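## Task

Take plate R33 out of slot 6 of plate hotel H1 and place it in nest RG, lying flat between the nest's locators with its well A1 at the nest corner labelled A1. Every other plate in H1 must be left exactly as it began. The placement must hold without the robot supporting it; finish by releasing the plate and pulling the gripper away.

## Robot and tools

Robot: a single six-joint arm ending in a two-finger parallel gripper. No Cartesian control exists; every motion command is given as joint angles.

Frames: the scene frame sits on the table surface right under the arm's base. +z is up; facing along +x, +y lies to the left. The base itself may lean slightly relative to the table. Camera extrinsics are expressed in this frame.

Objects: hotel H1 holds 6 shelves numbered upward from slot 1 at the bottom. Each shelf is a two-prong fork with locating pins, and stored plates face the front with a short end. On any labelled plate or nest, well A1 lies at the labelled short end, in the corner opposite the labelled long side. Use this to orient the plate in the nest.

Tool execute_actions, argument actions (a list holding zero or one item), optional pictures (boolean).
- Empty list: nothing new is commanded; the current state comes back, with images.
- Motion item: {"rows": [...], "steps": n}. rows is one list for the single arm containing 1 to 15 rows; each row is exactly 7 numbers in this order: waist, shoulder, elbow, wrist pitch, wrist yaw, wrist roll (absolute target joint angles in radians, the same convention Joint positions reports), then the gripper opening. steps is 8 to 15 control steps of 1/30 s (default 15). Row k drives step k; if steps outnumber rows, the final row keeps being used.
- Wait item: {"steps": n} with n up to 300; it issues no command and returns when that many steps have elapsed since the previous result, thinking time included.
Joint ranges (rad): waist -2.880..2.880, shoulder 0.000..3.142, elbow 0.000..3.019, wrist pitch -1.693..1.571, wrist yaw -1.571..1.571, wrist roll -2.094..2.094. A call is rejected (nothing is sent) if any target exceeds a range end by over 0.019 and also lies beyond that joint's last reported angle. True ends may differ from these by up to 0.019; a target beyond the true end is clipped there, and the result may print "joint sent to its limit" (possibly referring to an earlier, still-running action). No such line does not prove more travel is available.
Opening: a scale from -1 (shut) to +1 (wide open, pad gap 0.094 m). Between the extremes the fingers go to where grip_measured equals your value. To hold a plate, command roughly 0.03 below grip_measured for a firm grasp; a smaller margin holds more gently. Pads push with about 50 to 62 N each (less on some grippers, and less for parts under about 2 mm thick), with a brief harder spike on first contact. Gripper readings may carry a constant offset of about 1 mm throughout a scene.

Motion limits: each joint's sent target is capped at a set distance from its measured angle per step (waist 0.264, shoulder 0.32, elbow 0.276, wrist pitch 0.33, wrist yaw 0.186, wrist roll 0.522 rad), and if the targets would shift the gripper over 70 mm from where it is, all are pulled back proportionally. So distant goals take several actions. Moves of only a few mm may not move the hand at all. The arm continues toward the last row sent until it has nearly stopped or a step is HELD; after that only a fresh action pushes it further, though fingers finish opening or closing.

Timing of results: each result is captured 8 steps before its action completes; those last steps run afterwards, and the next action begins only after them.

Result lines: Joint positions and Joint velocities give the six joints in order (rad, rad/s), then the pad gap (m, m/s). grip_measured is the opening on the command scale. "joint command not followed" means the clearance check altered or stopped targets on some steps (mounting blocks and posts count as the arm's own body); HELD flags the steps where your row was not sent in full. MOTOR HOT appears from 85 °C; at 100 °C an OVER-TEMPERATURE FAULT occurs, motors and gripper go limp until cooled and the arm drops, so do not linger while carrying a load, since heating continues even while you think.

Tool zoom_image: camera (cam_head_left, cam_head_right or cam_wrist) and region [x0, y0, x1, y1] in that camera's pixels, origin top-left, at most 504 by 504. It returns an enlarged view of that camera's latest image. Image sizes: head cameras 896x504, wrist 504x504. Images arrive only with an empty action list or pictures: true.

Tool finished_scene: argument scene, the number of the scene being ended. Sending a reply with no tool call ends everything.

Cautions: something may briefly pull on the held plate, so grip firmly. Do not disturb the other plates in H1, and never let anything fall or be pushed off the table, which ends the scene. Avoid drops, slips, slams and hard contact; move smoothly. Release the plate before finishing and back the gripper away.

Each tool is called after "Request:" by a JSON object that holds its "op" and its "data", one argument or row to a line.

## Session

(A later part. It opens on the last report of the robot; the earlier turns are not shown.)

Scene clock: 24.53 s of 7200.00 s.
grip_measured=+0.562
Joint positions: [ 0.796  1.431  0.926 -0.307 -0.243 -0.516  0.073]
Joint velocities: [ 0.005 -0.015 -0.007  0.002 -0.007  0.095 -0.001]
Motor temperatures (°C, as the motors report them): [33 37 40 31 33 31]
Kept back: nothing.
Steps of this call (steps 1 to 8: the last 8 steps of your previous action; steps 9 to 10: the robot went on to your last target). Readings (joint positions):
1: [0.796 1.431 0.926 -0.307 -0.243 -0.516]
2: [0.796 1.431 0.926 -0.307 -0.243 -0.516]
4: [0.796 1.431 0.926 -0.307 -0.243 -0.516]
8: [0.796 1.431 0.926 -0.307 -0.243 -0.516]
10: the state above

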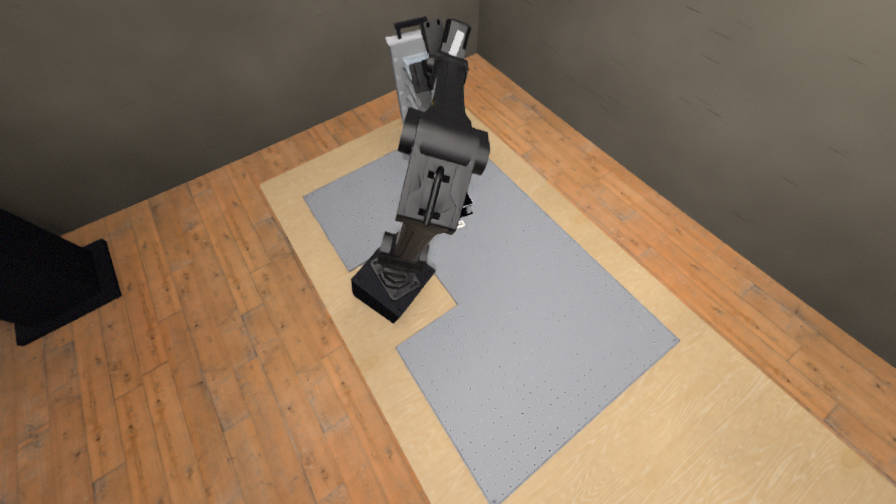

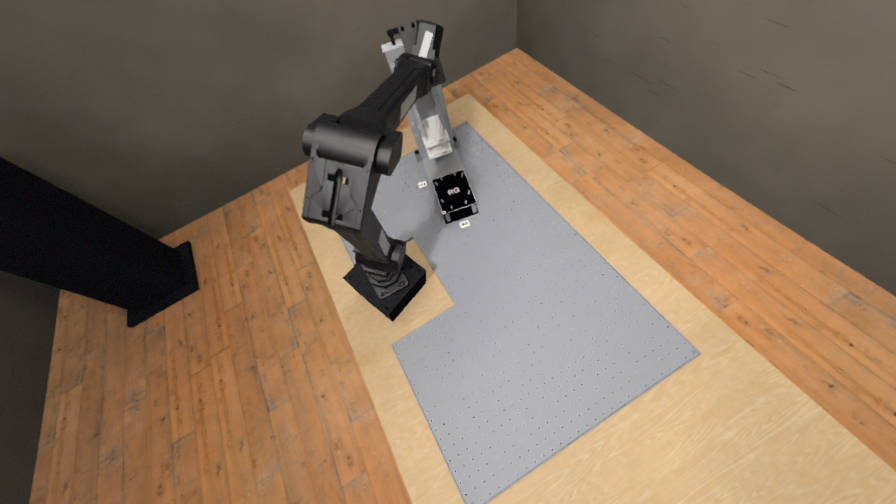

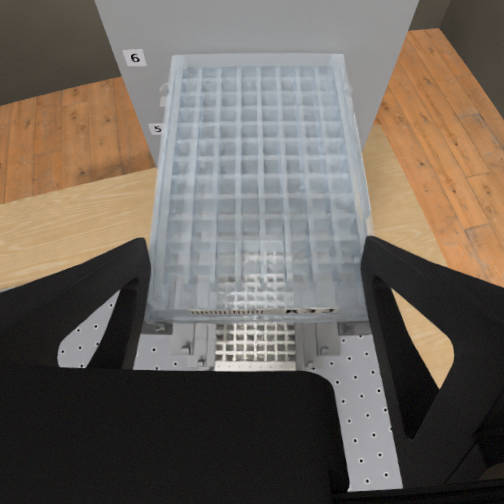

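Request:
{"op": "execute_actions", "data": {
  "actions": [
    {"rows":[[0.80,1.431,0.925,-0.295,-0.243,-0.51,0.55],[0.80,1.431,0.925,-0.295,-0.243,-0.51,0.54],[0.80,1.431,0.925,-0.295,-0.243,-0.51,0.53],[0.80,1.431,0.925,-0.295,-0.243,-0.51,0.52],[0.80,1.431,0.925,-0.295,-0.243,-0.51,0.51],[0.80,1.431,0.925,-0.295,-0.243,-0.51,0.50]],"steps":14}
  ]
}}

Request:
{"op": "execute_actions", "data": {
  "actions": [
    {"steps":10}
  ],
  "pictures": true
}}

Scene clock: 25.87 s of 7200.00 s.
grip_measured=+0.506
Joint positions: [ 0.796  1.431  0.926 -0.307 -0.248 -0.516  0.071]
Joint velocities: [ 0.005  0.015 -0.002  0.007 -0.007  0.007 -0.01 ]
Motor temperatures (°C, as the motors report them): [33 37 40 31 33 31]
Steps of this call (steps 1 to 15: the robot went on to your last target; steps 16 to 34: nothing new was sent; steps 35 to 40: the first 6 steps of this action). Readings (joint positions):
35: [0.796 1.431 0.926 -0.307 -0.244 -0.516]
36: [0.796 1.431 0.926 -0.307 -0.245 -0.516]
38: [0.796 1.431 0.926 -0.307 -0.246 -0.516]
40: the state above

Scene clock: 26.20 s of 7200.00 s.
grip_measured=+0.502
Joint positions: [ 0.796  1.431  0.925 -0.307 -0.248 -0.516  0.071]
Joint velocities: [-0.015 -0.015 -0.012  0.007 -0.066  0.11  -0.   ]
Motor temperatures (°C, as the motors report them): [33 37 40 31 33 31]
Kept back: nothing.
Steps of this call (steps 1 to 8: the last 8 steps of your previous action; steps 9 to 10: the robot went on to your last target). Readings (joint positions):
1: [0.796 1.431 0.925 -0.307 -0.248 -0.516]
2: [0.796 1.431 0.925 -0.307 -0.248 -0.516]
4: [0.796 1.431 0.925 -0.307 -0.248 -0.516]
8: [0.796 1.431 0.925 -0.307 -0.248 -0.516]
10: the state above

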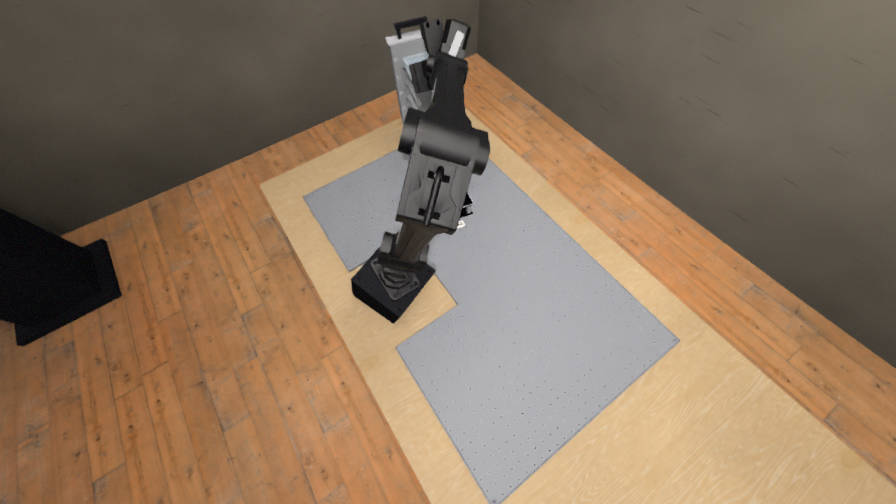

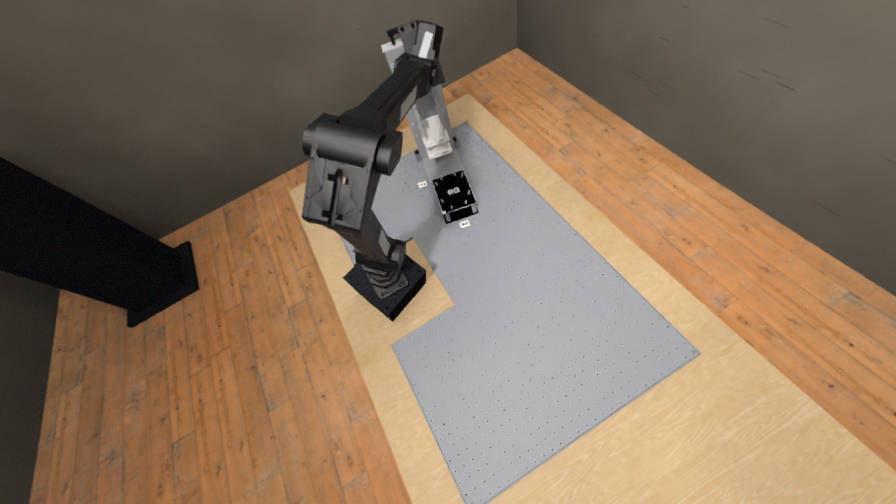

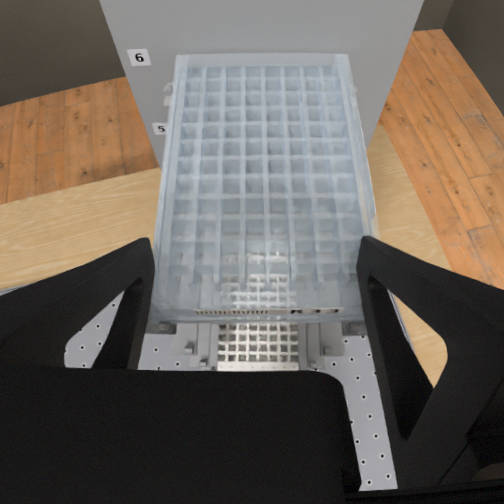

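Request:
{"op": "execute_actions", "data": {
  "actions": [
    {"rows":[[0.80,1.431,0.925,-0.295,-0.245,-0.51,0.53],[0.80,1.431,0.925,-0.295,-0.243,-0.51,0.57],[0.80,1.431,0.925,-0.295,-0.241,-0.51,0.61],[0.80,1.431,0.925,-0.295,-0.24,-0.51,0.66],[0.80,1.431,0.925,-0.295,-0.24,-0.51,0.72],[0.80,1.431,0.925,-0.295,-0.24,-0.51,0.80],[0.80,1.431,0.925,-0.295,-0.24,-0.51,0.90],[0.80,1.431,0.925,-0.295,-0.24,-0.51,1.0]],"steps":12}
  ]
}}

Request:
{"op": "execute_actions", "data": {
  "actions": [
    {"steps":12}
  ],
  "pictures": true
}}

Request:
{"op": "zoom_image", "data": {
  "camera": "cam_wrist",
  "region": [90,200,420,370]
}}

Request:
{"op": "zoom_image", "data": {
  "camera": "cam_wrist",
  "region": [100,20,420,200]
}}

Scene clock: 27.37 s of 7200.00 s.
grip_measured=+0.638
Joint positions: [ 0.796  1.431  0.925 -0.307 -0.246 -0.516  0.077]
Joint velocities: [ 0.005 -0.024 -0.002 -0.007 -0.007 -0.037  0.044]
Motor temperatures (°C, as the motors report them): [33 37 40 31 33 31]
Steps of this call (steps 1 to 15: the robot went on to your last target; steps 16 to 31: nothing new was sent; steps 32 to 35: the first 4 steps of this action). Readings (joint positions):
32: [0.796 1.431 0.925 -0.307 -0.248 -0.516]
33: [0.796 1.431 0.925 -0.307 -0.248 -0.516]
35: the state above

Scene clock: 27.77 s of 7200.00 s.
grip_measured=+1.000
Joint positions: [ 0.796  1.431  0.925 -0.307 -0.242 -0.516  0.094]
Joint velocities: [-0.024 -0.005  0.002  0.022  0.007 -0.007  0.   ]
Motor temperatures (°C, as the motors report them): [33 37 40 31 33 31]
Kept back: nothing.
Steps of this call (steps 1 to 8: the last 8 steps of your previous action; steps 9 to 12: the robot went on to your last target). Readings (joint positions):
1: [0.796 1.431 0.925 -0.307 -0.246 -0.516]
2: [0.796 1.431 0.925 -0.307 -0.246 -0.516]
4: [0.796 1.431 0.925 -0.307 -0.243 -0.516]
8: [0.796 1.431 0.925 -0.307 -0.242 -0.516]
12: the state above

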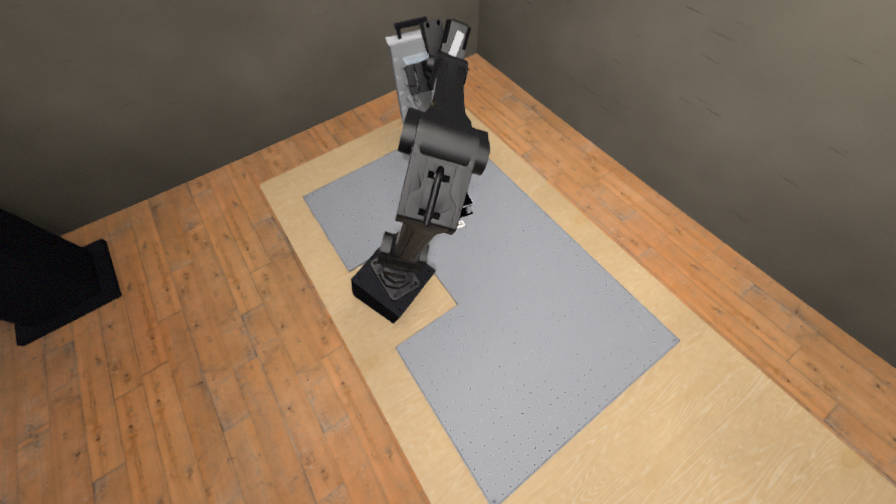

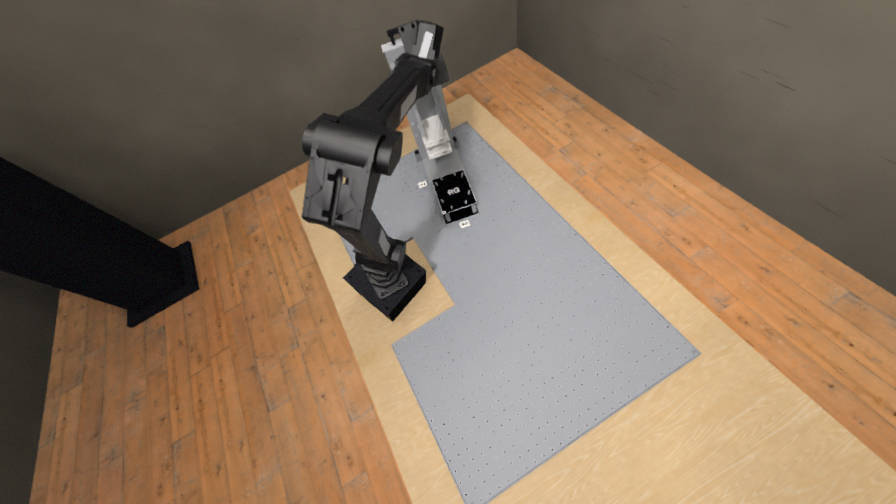

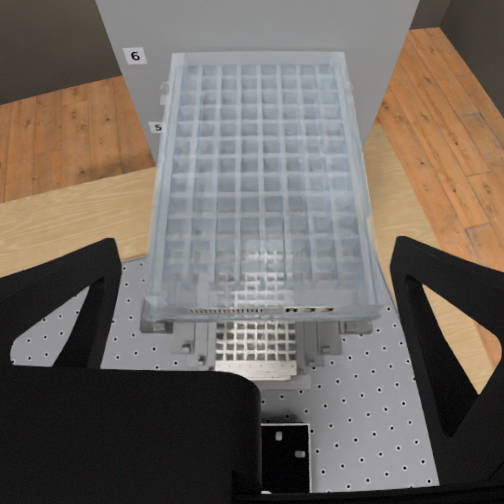

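Region (90, 200, 420, 370) of cam_wrist's 504x504 image, scaled by 1.527, with more detail than that image has; it fills the top 260 rows of this view, and the rest is white.

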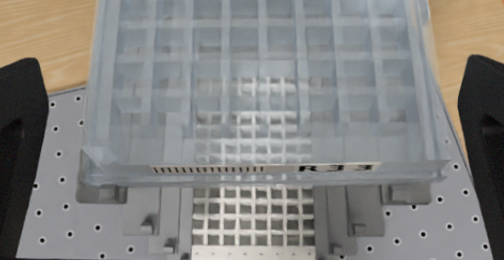

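Region (100, 20, 420, 200) of cam_wrist's 504x504 image, scaled by 1.575, with more detail than that image has; it fills the top 284 rows of this view, and the rest is white.

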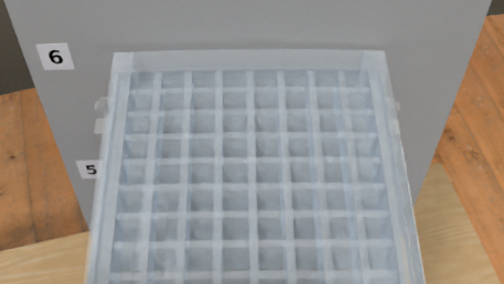

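Request:
{"op": "execute_actions", "data": {
  "actions": [
    {"rows":[[0.785,1.431,0.92,-0.29,-0.24,-0.51,1],[0.775,1.431,0.915,-0.285,-0.24,-0.51,1],[0.771,1.431,0.911,-0.28,-0.24,-0.51,1]],"steps":12}
  ]
}}

Request:
{"op": "execute_actions", "data": {
  "actions": [
    {"steps":14}
  ],
  "pictures": true
}}

Request:
{"op": "zoom_image", "data": {
  "camera": "cam_wrist",
  "region": [90,200,420,370]
}}

Scene clock: 31.20 s of 7200.00 s.
grip_measured=+1.000
Joint positions: [ 0.794  1.431  0.921 -0.299 -0.242 -0.516  0.094]
Joint velocities: [-0.034  0.005 -0.066  0.056  0.081  0.037  0.   ]
Motor temperatures (°C, as the motors report them): [33 37 40 31 33 31]
Steps of this call (steps 1 to 15: the robot went on to your last target; steps 16 to 90: nothing new was sent; then 0.30 s passed at rest; steps 91 to 94: the first 4 steps of this action). Readings (joint positions):
91: [0.796 1.431 0.925 -0.307 -0.242 -0.516]
92: [0.796 1.431 0.924 -0.305 -0.242 -0.516]
94: the state above

Scene clock: 31.67 s of 7200.00 s.
grip_measured=+1.000
Joint positions: [ 0.787  1.431  0.914 -0.297 -0.242 -0.516  0.094]
Joint velocities: [-0.015  0.005  0.007 -0.012  0.022 -0.081  0.   ]
Motor temperatures (°C, as the motors report them): [33 37 40 31 33 31]
Kept back: nothing.
Steps of this call (steps 1 to 8: the last 8 steps of your previous action; steps 9 to 14: the robot went on to your last target). Readings (joint positions):
1: [0.792 1.431 0.918 -0.298 -0.242 -0.516]
2: [0.791 1.431 0.917 -0.297 -0.242 -0.516]
4: [0.788 1.431 0.915 -0.297 -0.242 -0.516]
8: [0.787 1.431 0.914 -0.297 -0.242 -0.516]
14: the state above

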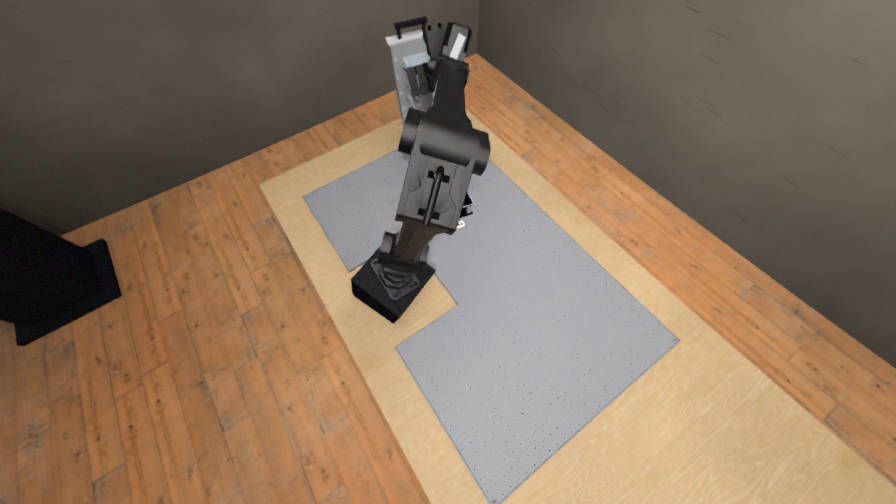

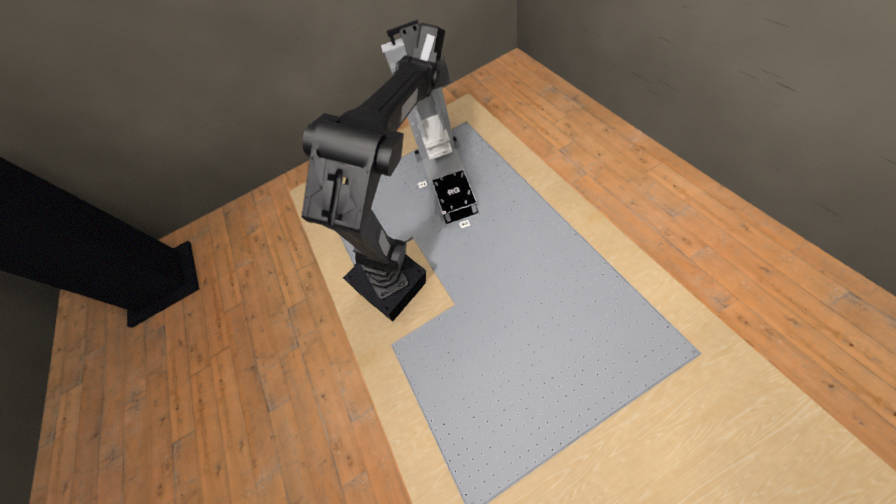

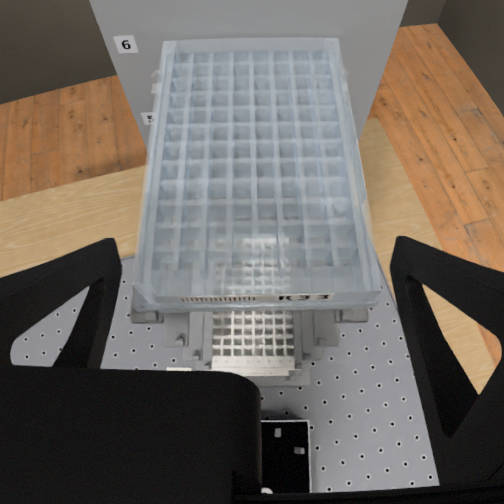

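Region (90, 200, 420, 370) of cam_wrist's 504x504 image, scaled by 1.527, with more detail than that image has; it fills the top 260 rows of this view, and the rest is white.

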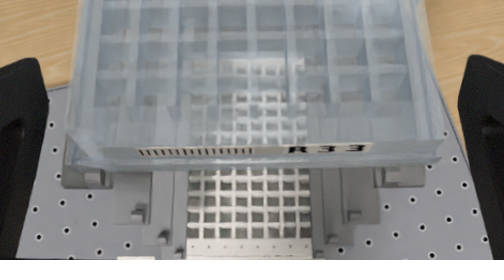

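Request:
{"op": "execute_actions", "data": {
  "actions": [
    {"rows":[[0.787,1.431,0.914,-0.285,-0.242,-0.51,0.92],[0.787,1.431,0.914,-0.285,-0.242,-0.51,0.85],[0.787,1.431,0.914,-0.285,-0.242,-0.51,0.79],[0.787,1.431,0.914,-0.285,-0.242,-0.51,0.75],[0.787,1.431,0.914,-0.285,-0.242,-0.51,0.72],[0.787,1.431,0.914,-0.285,-0.242,-0.51,0.70],[0.787,1.431,0.914,-0.285,-0.242,-0.51,0.685],[0.787,1.431,0.914,-0.285,-0.242,-0.51,0.67],[0.787,1.431,0.914,-0.285,-0.242,-0.51,0.66],[0.787,1.431,0.914,-0.285,-0.242,-0.51,0.65],[0.787,1.431,0.914,-0.285,-0.242,-0.51,0.64],[0.787,1.431,0.914,-0.285,-0.242,-0.51,0.63],[0.787,1.431,0.914,-0.285,-0.242,-0.51,0.62]],"steps":15}
  ]
}}

Request:
{"op": "execute_actions", "data": {
  "actions": [
    {"steps":12}
  ],
  "pictures": true
}}

Scene clock: 33.17 s of 7200.00 s.
grip_measured=+0.705
Joint positions: [ 0.787  1.431  0.914 -0.297 -0.242 -0.516  0.08 ]
Joint velocities: [-0.005 -0.024  0.002 -0.037  0.037  0.022 -0.009]
Motor temperatures (°C, as the motors report them): [33 37 40 31 33 31]
Steps of this call (steps 1 to 15: the robot went on to your last target; steps 16 to 38: nothing new was sent; steps 39 to 45: the first 7 steps of this action). Readings (joint positions):
39: [0.787 1.431 0.914 -0.297 -0.242 -0.516]
40: [0.787 1.431 0.914 -0.297 -0.242 -0.516]
42: [0.787 1.431 0.914 -0.297 -0.242 -0.516]
45: the state above

Scene clock: 33.57 s of 7200.00 s.
grip_measured=+0.690
Joint positions: [ 0.787  1.431  0.914 -0.297 -0.242 -0.516  0.079]
Joint velocities: [-0.005  0.005 -0.007 -0.022  0.022  0.007 -0.001]
Motor temperatures (°C, as the motors report them): [33 37 40 31 33 31]
Kept back: nothing.
Steps of this call (steps 1 to 8: the last 8 steps of your previous action; steps 9 to 12: the robot went on to your last target). Readings (joint positions):
1: [0.787 1.431 0.914 -0.297 -0.242 -0.516]
2: [0.787 1.431 0.914 -0.297 -0.242 -0.516]
4: [0.787 1.431 0.914 -0.297 -0.242 -0.516]
8: [0.787 1.431 0.914 -0.297 -0.242 -0.516]
12: the state above

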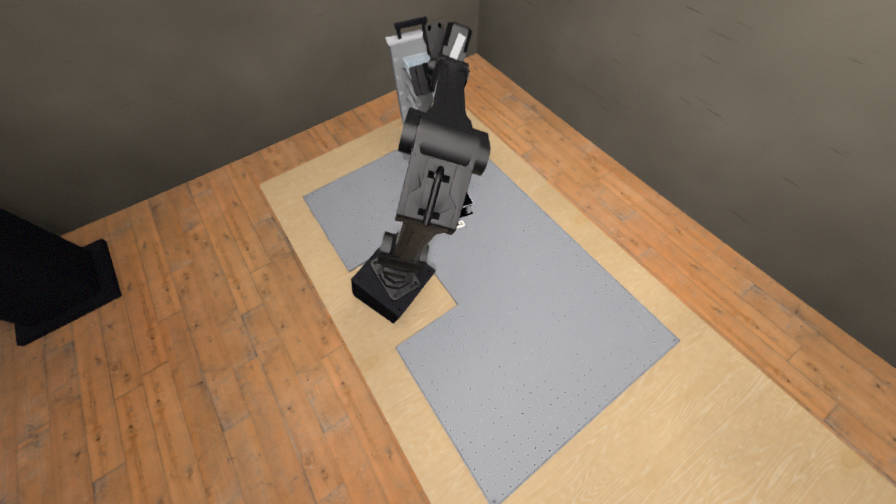

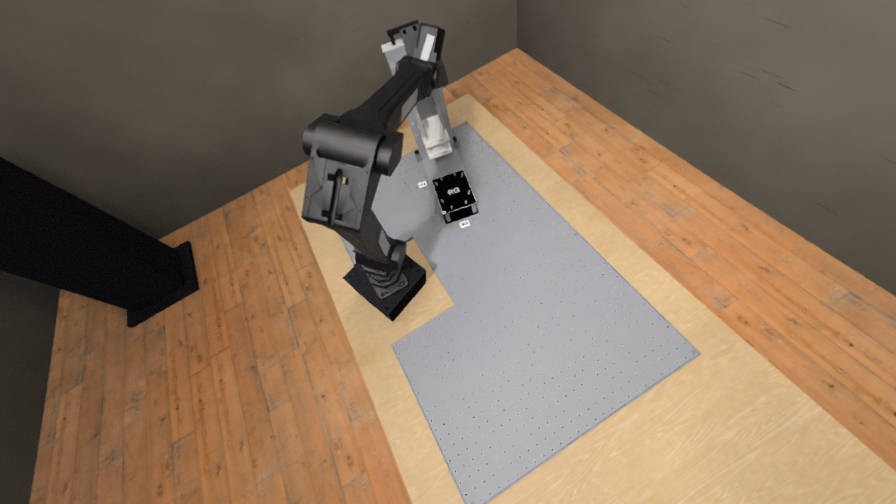

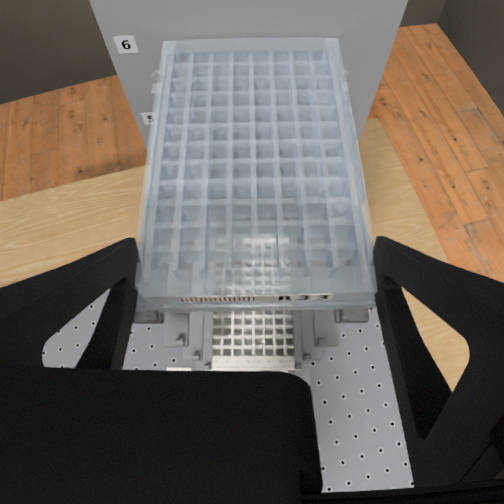

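Request:
{"op": "execute_actions", "data": {
  "actions": [
    {"rows":[[0.79,1.427,0.914,-0.283,-0.242,-0.51,0.65],[0.795,1.422,0.914,-0.281,-0.242,-0.51,0.65],[0.80,1.417,0.914,-0.279,-0.242,-0.51,0.65],[0.805,1.412,0.914,-0.277,-0.242,-0.51,0.65],[0.808,1.407,0.914,-0.275,-0.242,-0.51,0.65],[0.808,1.404,0.914,-0.273,-0.242,-0.51,0.65]],"steps":14}
  ]
}}

Request:
{"op": "execute_actions", "data": {
  "actions": [
    {"steps":12}
  ],
  "pictures": true
}}

Scene clock: 35.03 s of 7200.00 s.
grip_measured=+0.690
Joint positions: [ 0.788  1.429  0.914 -0.295 -0.242 -0.516  0.079]
Joint velocities: [ 0.015 -0.063  0.007  0.042 -0.022  0.007  0.   ]
Motor temperatures (°C, as the motors report them): [33 37 40 31 33 31]
Steps of this call (steps 1 to 15: the robot went on to your last target; steps 16 to 38: nothing new was sent; steps 39 to 44: the first 6 steps of this action). Readings (joint positions):
39: [0.787 1.431 0.914 -0.297 -0.242 -0.516]
40: [0.787 1.431 0.914 -0.297 -0.242 -0.516]
42: [0.787 1.431 0.914 -0.296 -0.242 -0.516]
44: the state above

Scene clock: 35.43 s of 7200.00 s.
grip_measured=+0.690
Joint positions: [ 0.792  1.417  0.914 -0.291 -0.242 -0.516  0.079]
Joint velocities: [-0.015 -0.024 -0.002  0.022  0.007  0.11   0.001]
Motor temperatures (°C, as the motors report them): [33 37 40 31 33 31]
Kept back: nothing.
Steps of this call (steps 1 to 8: the last 8 steps of your previous action; steps 9 to 12: the robot went on to your last target). Readings (joint positions):
1: [0.789 1.427 0.914 -0.294 -0.242 -0.516]
2: [0.790 1.425 0.914 -0.293 -0.242 -0.516]
4: [0.792 1.421 0.914 -0.292 -0.242 -0.516]
8: [0.792 1.417 0.914 -0.291 -0.242 -0.516]
12: the state above

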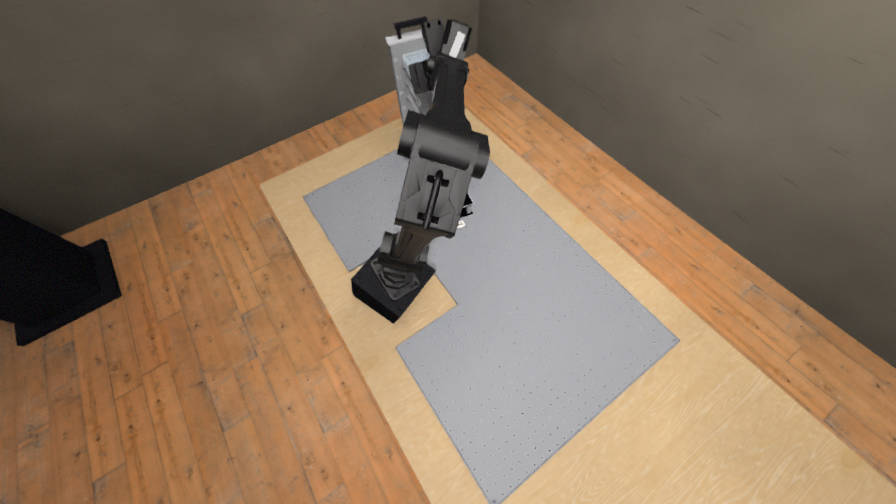

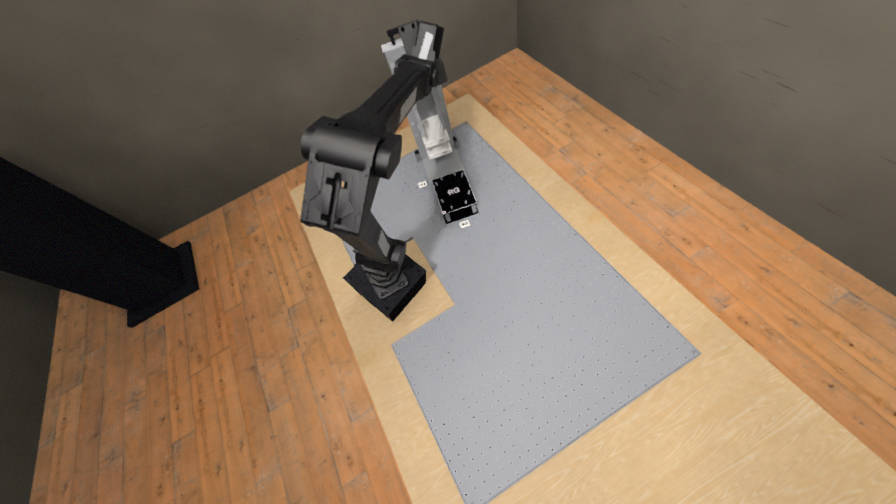

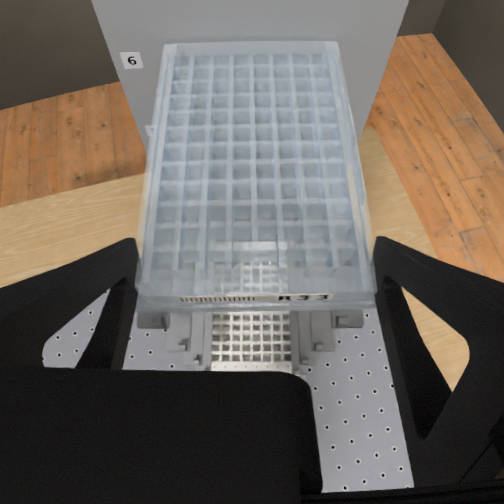

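Request:
{"op": "execute_actions", "data": {
  "actions": [
    {"rows":[[0.79,1.398,0.913,-0.29,-0.243,-0.515,0.65],[0.785,1.391,0.912,-0.30,-0.244,-0.52,0.65],[0.78,1.383,0.911,-0.31,-0.245,-0.523,0.65],[0.777,1.375,0.909,-0.32,-0.247,-0.526,0.65],[0.774,1.367,0.907,-0.33,-0.248,-0.529,0.65],[0.771,1.359,0.905,-0.34,-0.25,-0.532,0.65],[0.768,1.351,0.903,-0.348,-0.251,-0.535,0.65],[0.765,1.343,0.901,-0.356,-0.252,-0.538,0.65],[0.763,1.335,0.90,-0.362,-0.2535,-0.54,0.65]],"steps":15}
  ]
}}

Request:
{"op": "execute_actions", "data": {
  "actions": [
    {"steps":10}
  ],
  "pictures": true
}}

Scene clock: 41.13 s of 7200.00 s.
grip_measured=+0.690
Joint positions: [ 0.791  1.39   0.907 -0.323 -0.247 -0.519  0.079]
Joint velocities: [-0.063 -0.269 -0.066 -0.261 -0.154 -0.007 -0.001]
Motor temperatures (°C, as the motors report them): [33 37 40 31 33 31]
Steps of this call (steps 1 to 30: the robot went on to your last target; steps 31 to 90: nothing new was sent; then 2.47 s passed at rest; steps 91 to 97: the first 7 steps of this action). Readings (joint positions):
91: [0.792 1.417 0.914 -0.291 -0.242 -0.516]
92: [0.792 1.417 0.914 -0.291 -0.242 -0.516]
94: [0.792 1.411 0.914 -0.298 -0.243 -0.516]
97: the state above

Scene clock: 41.47 s of 7200.00 s.
grip_measured=+0.690
Joint positions: [ 0.777  1.338  0.9   -0.352 -0.25  -0.527  0.079]
Joint velocities: [ 0.005 -0.015 -0.012 -0.056 -0.037 -0.037  0.002]
Motor temperatures (°C, as the motors report them): [33 37 40 31 33 31]
Kept back: nothing.
Steps of this call (steps 1 to 8: the last 8 steps of your previous action; steps 9 to 10: the robot went on to your last target). Readings (joint positions):
1: [0.789 1.380 0.905 -0.332 -0.249 -0.520]
2: [0.787 1.371 0.902 -0.340 -0.250 -0.522]
4: [0.782 1.353 0.900 -0.350 -0.250 -0.524]
8: [0.777 1.338 0.900 -0.352 -0.250 -0.527]
10: the state above

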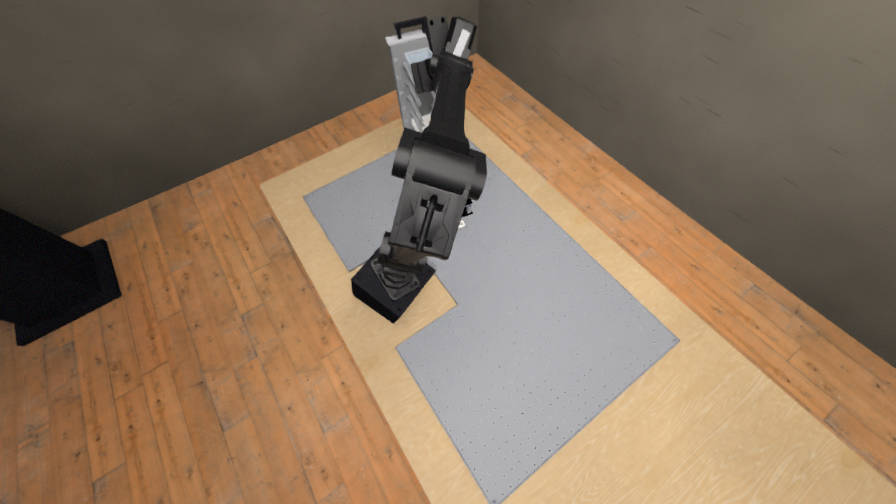

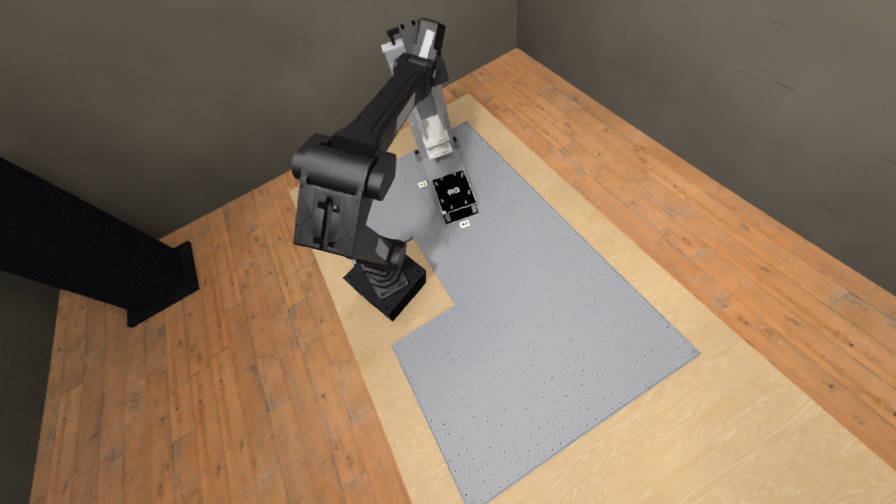

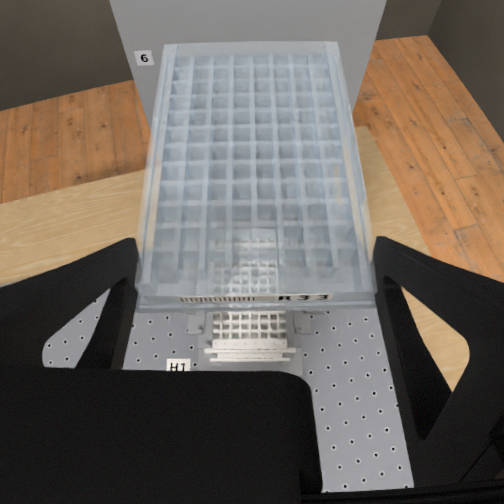

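Request:
{"op": "execute_actions", "data": {
  "actions": []
}}

Scene clock: 42.73 s of 7200.00 s.
grip_measured=+0.690
Joint positions: [ 0.777  1.338  0.9   -0.353 -0.25  -0.529  0.079]
Joint velocities: [ 0.005 -0.015  0.002  0.017  0.007  0.007 -0.001]
Motor temperatures (°C, as the motors report them): [33 37 40 31 33 31]
Kept back: nothing.
Steps of this call (steps 1 to 30: the robot went on to your last target; steps 31 to 38: nothing new was sent). Readings (joint positions):
1: [0.777 1.338 0.900 -0.353 -0.250 -0.528]
2: [0.777 1.338 0.900 -0.353 -0.250 -0.528]
4: [0.777 1.338 0.900 -0.353 -0.250 -0.528]
8: [0.777 1.338 0.900 -0.353 -0.250 -0.529]
38: the state above
The arm was judged still, so your last target was given up. Only a new action makes it travel on or press farther. Fingers that are still opening or closing keep moving.

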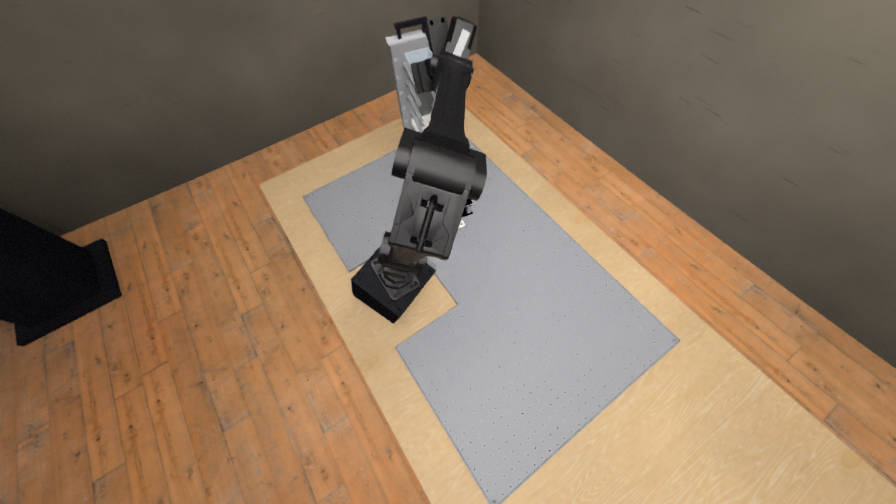

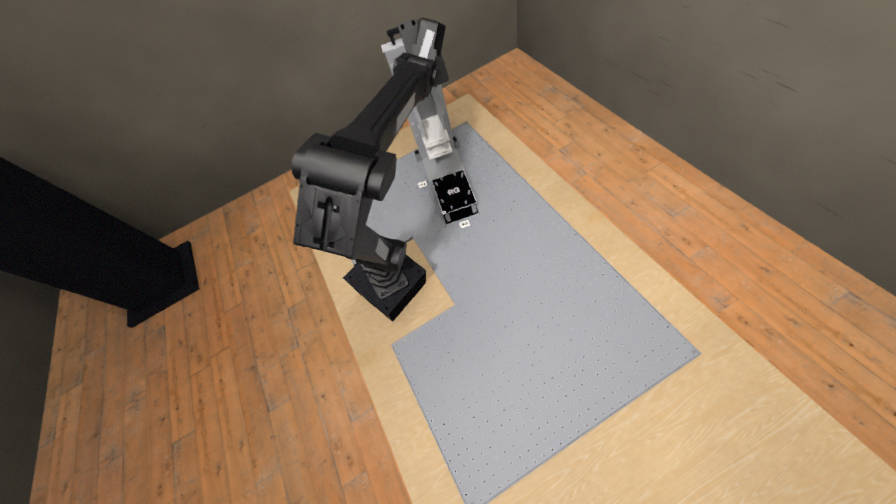

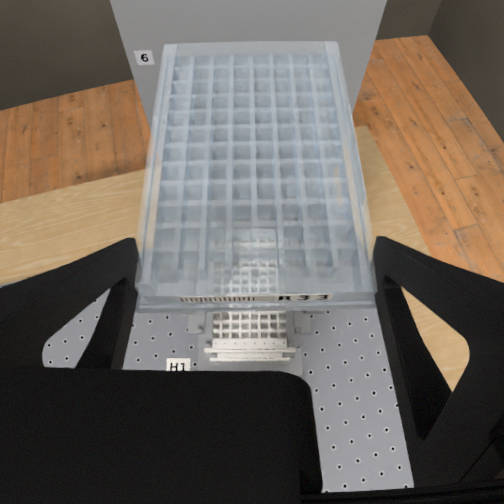

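Request:
{"op": "execute_actions", "data": {
  "actions": [
    {"rows":[[0.755,1.319,0.893,-0.373,-0.260,-0.546,0.65],[0.746,1.303,0.885,-0.384,-0.266,-0.552,0.65],[0.738,1.287,0.878,-0.394,-0.273,-0.558,0.65],[0.730,1.270,0.870,-0.405,-0.279,-0.564,0.65],[0.721,1.254,0.863,-0.416,-0.286,-0.570,0.65],[0.713,1.238,0.856,-0.427,-0.292,-0.576,0.65],[0.705,1.222,0.848,-0.438,-0.299,-0.582,0.65],[0.696,1.206,0.841,-0.449,-0.305,-0.589,0.65],[0.688,1.190,0.833,-0.459,-0.312,-0.595,0.65],[0.680,1.173,0.826,-0.470,-0.318,-0.601,0.65],[0.671,1.157,0.818,-0.481,-0.325,-0.607,0.65],[0.663,1.141,0.811,-0.492,-0.331,-0.613,0.65]],"steps":15}
  ]
}}

Request:
{"op": "execute_actions", "data": {
  "actions": [
    {"rows":[[0.649,1.126,0.807,-0.507,-0.340,-0.624,0.65],[0.636,1.111,0.803,-0.523,-0.349,-0.635,0.65],[0.622,1.096,0.799,-0.538,-0.358,-0.646,0.65],[0.608,1.080,0.795,-0.553,-0.367,-0.657,0.65],[0.595,1.065,0.791,-0.569,-0.376,-0.668,0.65],[0.581,1.050,0.787,-0.584,-0.386,-0.680,0.65],[0.567,1.035,0.782,-0.599,-0.395,-0.691,0.65],[0.554,1.020,0.778,-0.615,-0.404,-0.702,0.65],[0.540,1.005,0.774,-0.630,-0.413,-0.713,0.65],[0.526,0.989,0.770,-0.645,-0.422,-0.724,0.65],[0.513,0.974,0.766,-0.661,-0.431,-0.735,0.65],[0.499,0.959,0.762,-0.676,-0.440,-0.746,0.65]],"steps":15}
  ]
}}

Request:
{"op": "execute_actions", "data": {
  "actions": [
    {"steps":8}
  ],
  "pictures": true
}}

Scene clock: 43.77 s of 7200.00 s.
grip_measured=+0.690
Joint positions: [ 0.741  1.279  0.859 -0.409 -0.291 -0.551  0.079]
Joint velocities: [-0.317 -0.513 -0.276 -0.33  -0.139 -0.081  0.001]
Motor temperatures (°C, as the motors report them): [33 37 40 31 33 31]
Steps of this call (steps 1 to 24: nothing new was sent; steps 25 to 31: the first 7 steps of this action). Readings (joint positions):
25: [0.777 1.337 0.900 -0.356 -0.254 -0.530]
26: [0.775 1.335 0.899 -0.361 -0.260 -0.532]
28: [0.766 1.322 0.888 -0.376 -0.272 -0.538]
31: the state above

Scene clock: 44.27 s of 7200.00 s.
grip_measured=+0.690
Joint positions: [ 0.612  1.083  0.792 -0.561 -0.385 -0.64   0.079]
Joint velocities: [-0.474 -0.405 -0.188 -0.457 -0.168 -0.227 -0.001]
Motor temperatures (°C, as the motors report them): [33 37 40 31 33 31]
Steps of this call (steps 1 to 8: the last 8 steps of your previous action; steps 9 to 15: the first 7 steps of this action). Readings (joint positions):
9: [0.670 1.133 0.814 -0.485 -0.332 -0.593]
10: [0.666 1.128 0.814 -0.492 -0.340 -0.599]
12: [0.652 1.115 0.809 -0.516 -0.358 -0.613]
15: the state above

Scene clock: 44.53 s of 7200.00 s.
grip_measured=+0.690
Joint positions: [ 0.506  0.962  0.764 -0.663 -0.435 -0.712  0.079]
Joint velocities: [-0.103 -0.269 -0.007 -0.095  0.007 -0.168 -0.001]
Motor temperatures (°C, as the motors report them): [33 37 40 31 33 31]
Kept back: nothing.
Steps of this call (steps 1 to 8: the last 8 steps of your previous action). Readings (joint positions):
1: [0.596 1.068 0.786 -0.577 -0.394 -0.650]
2: [0.579 1.052 0.780 -0.593 -0.402 -0.660]
4: [0.547 1.019 0.771 -0.624 -0.420 -0.680]
8: the state above

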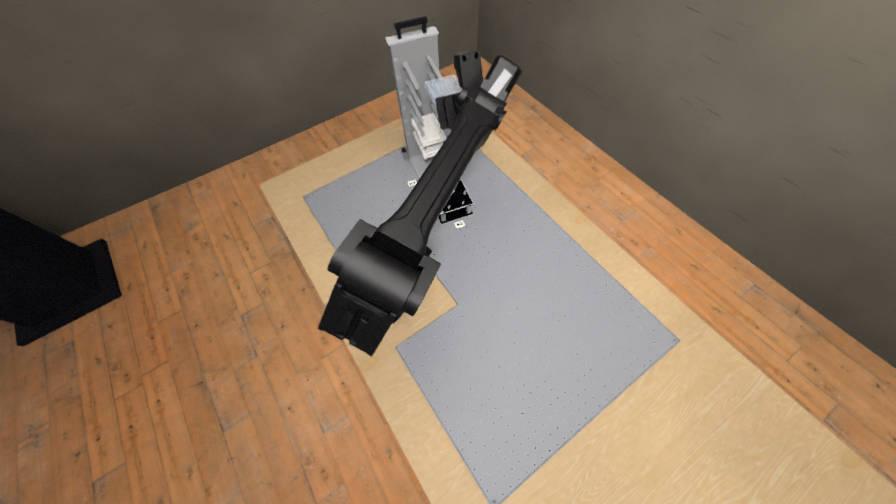

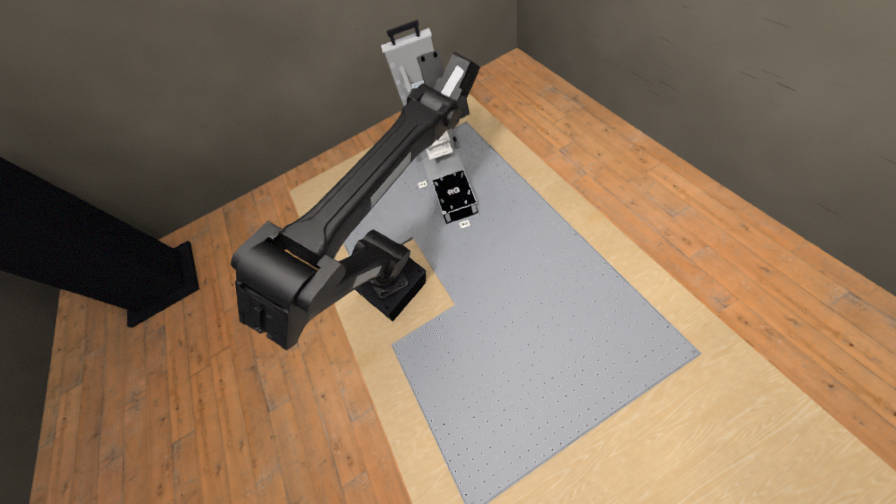

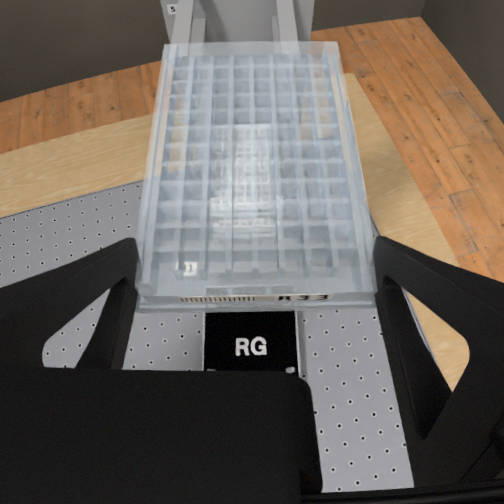

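Request:
{"op": "zoom_image", "data": {
  "camera": "cam_head_left",
  "region": [370, 10, 530, 170]
}}

Request:
{"op": "zoom_image", "data": {
  "camera": "cam_wrist",
  "region": [130, 0, 370, 120]
}}

Region (370, 10, 530, 170) of cam_head_left's 896x504 image, scaled by 3.150, with more detail than that image has.

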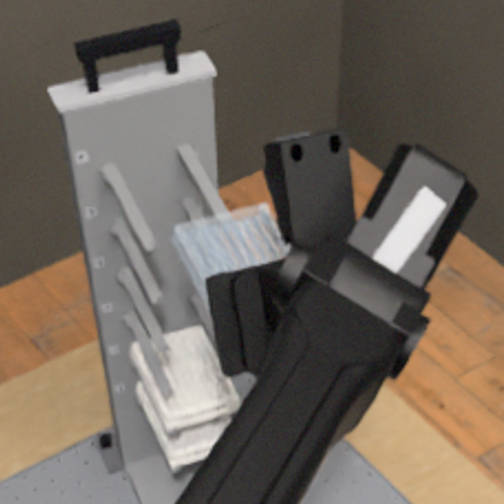

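Region (130, 0, 370, 120) of cam_wrist's 504x504 image, scaled by 2.100, with more detail than that image has.

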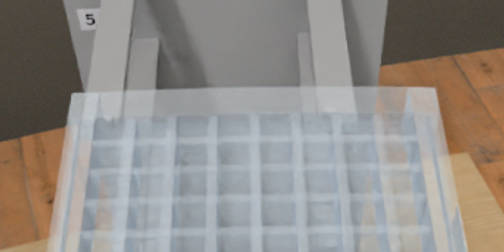

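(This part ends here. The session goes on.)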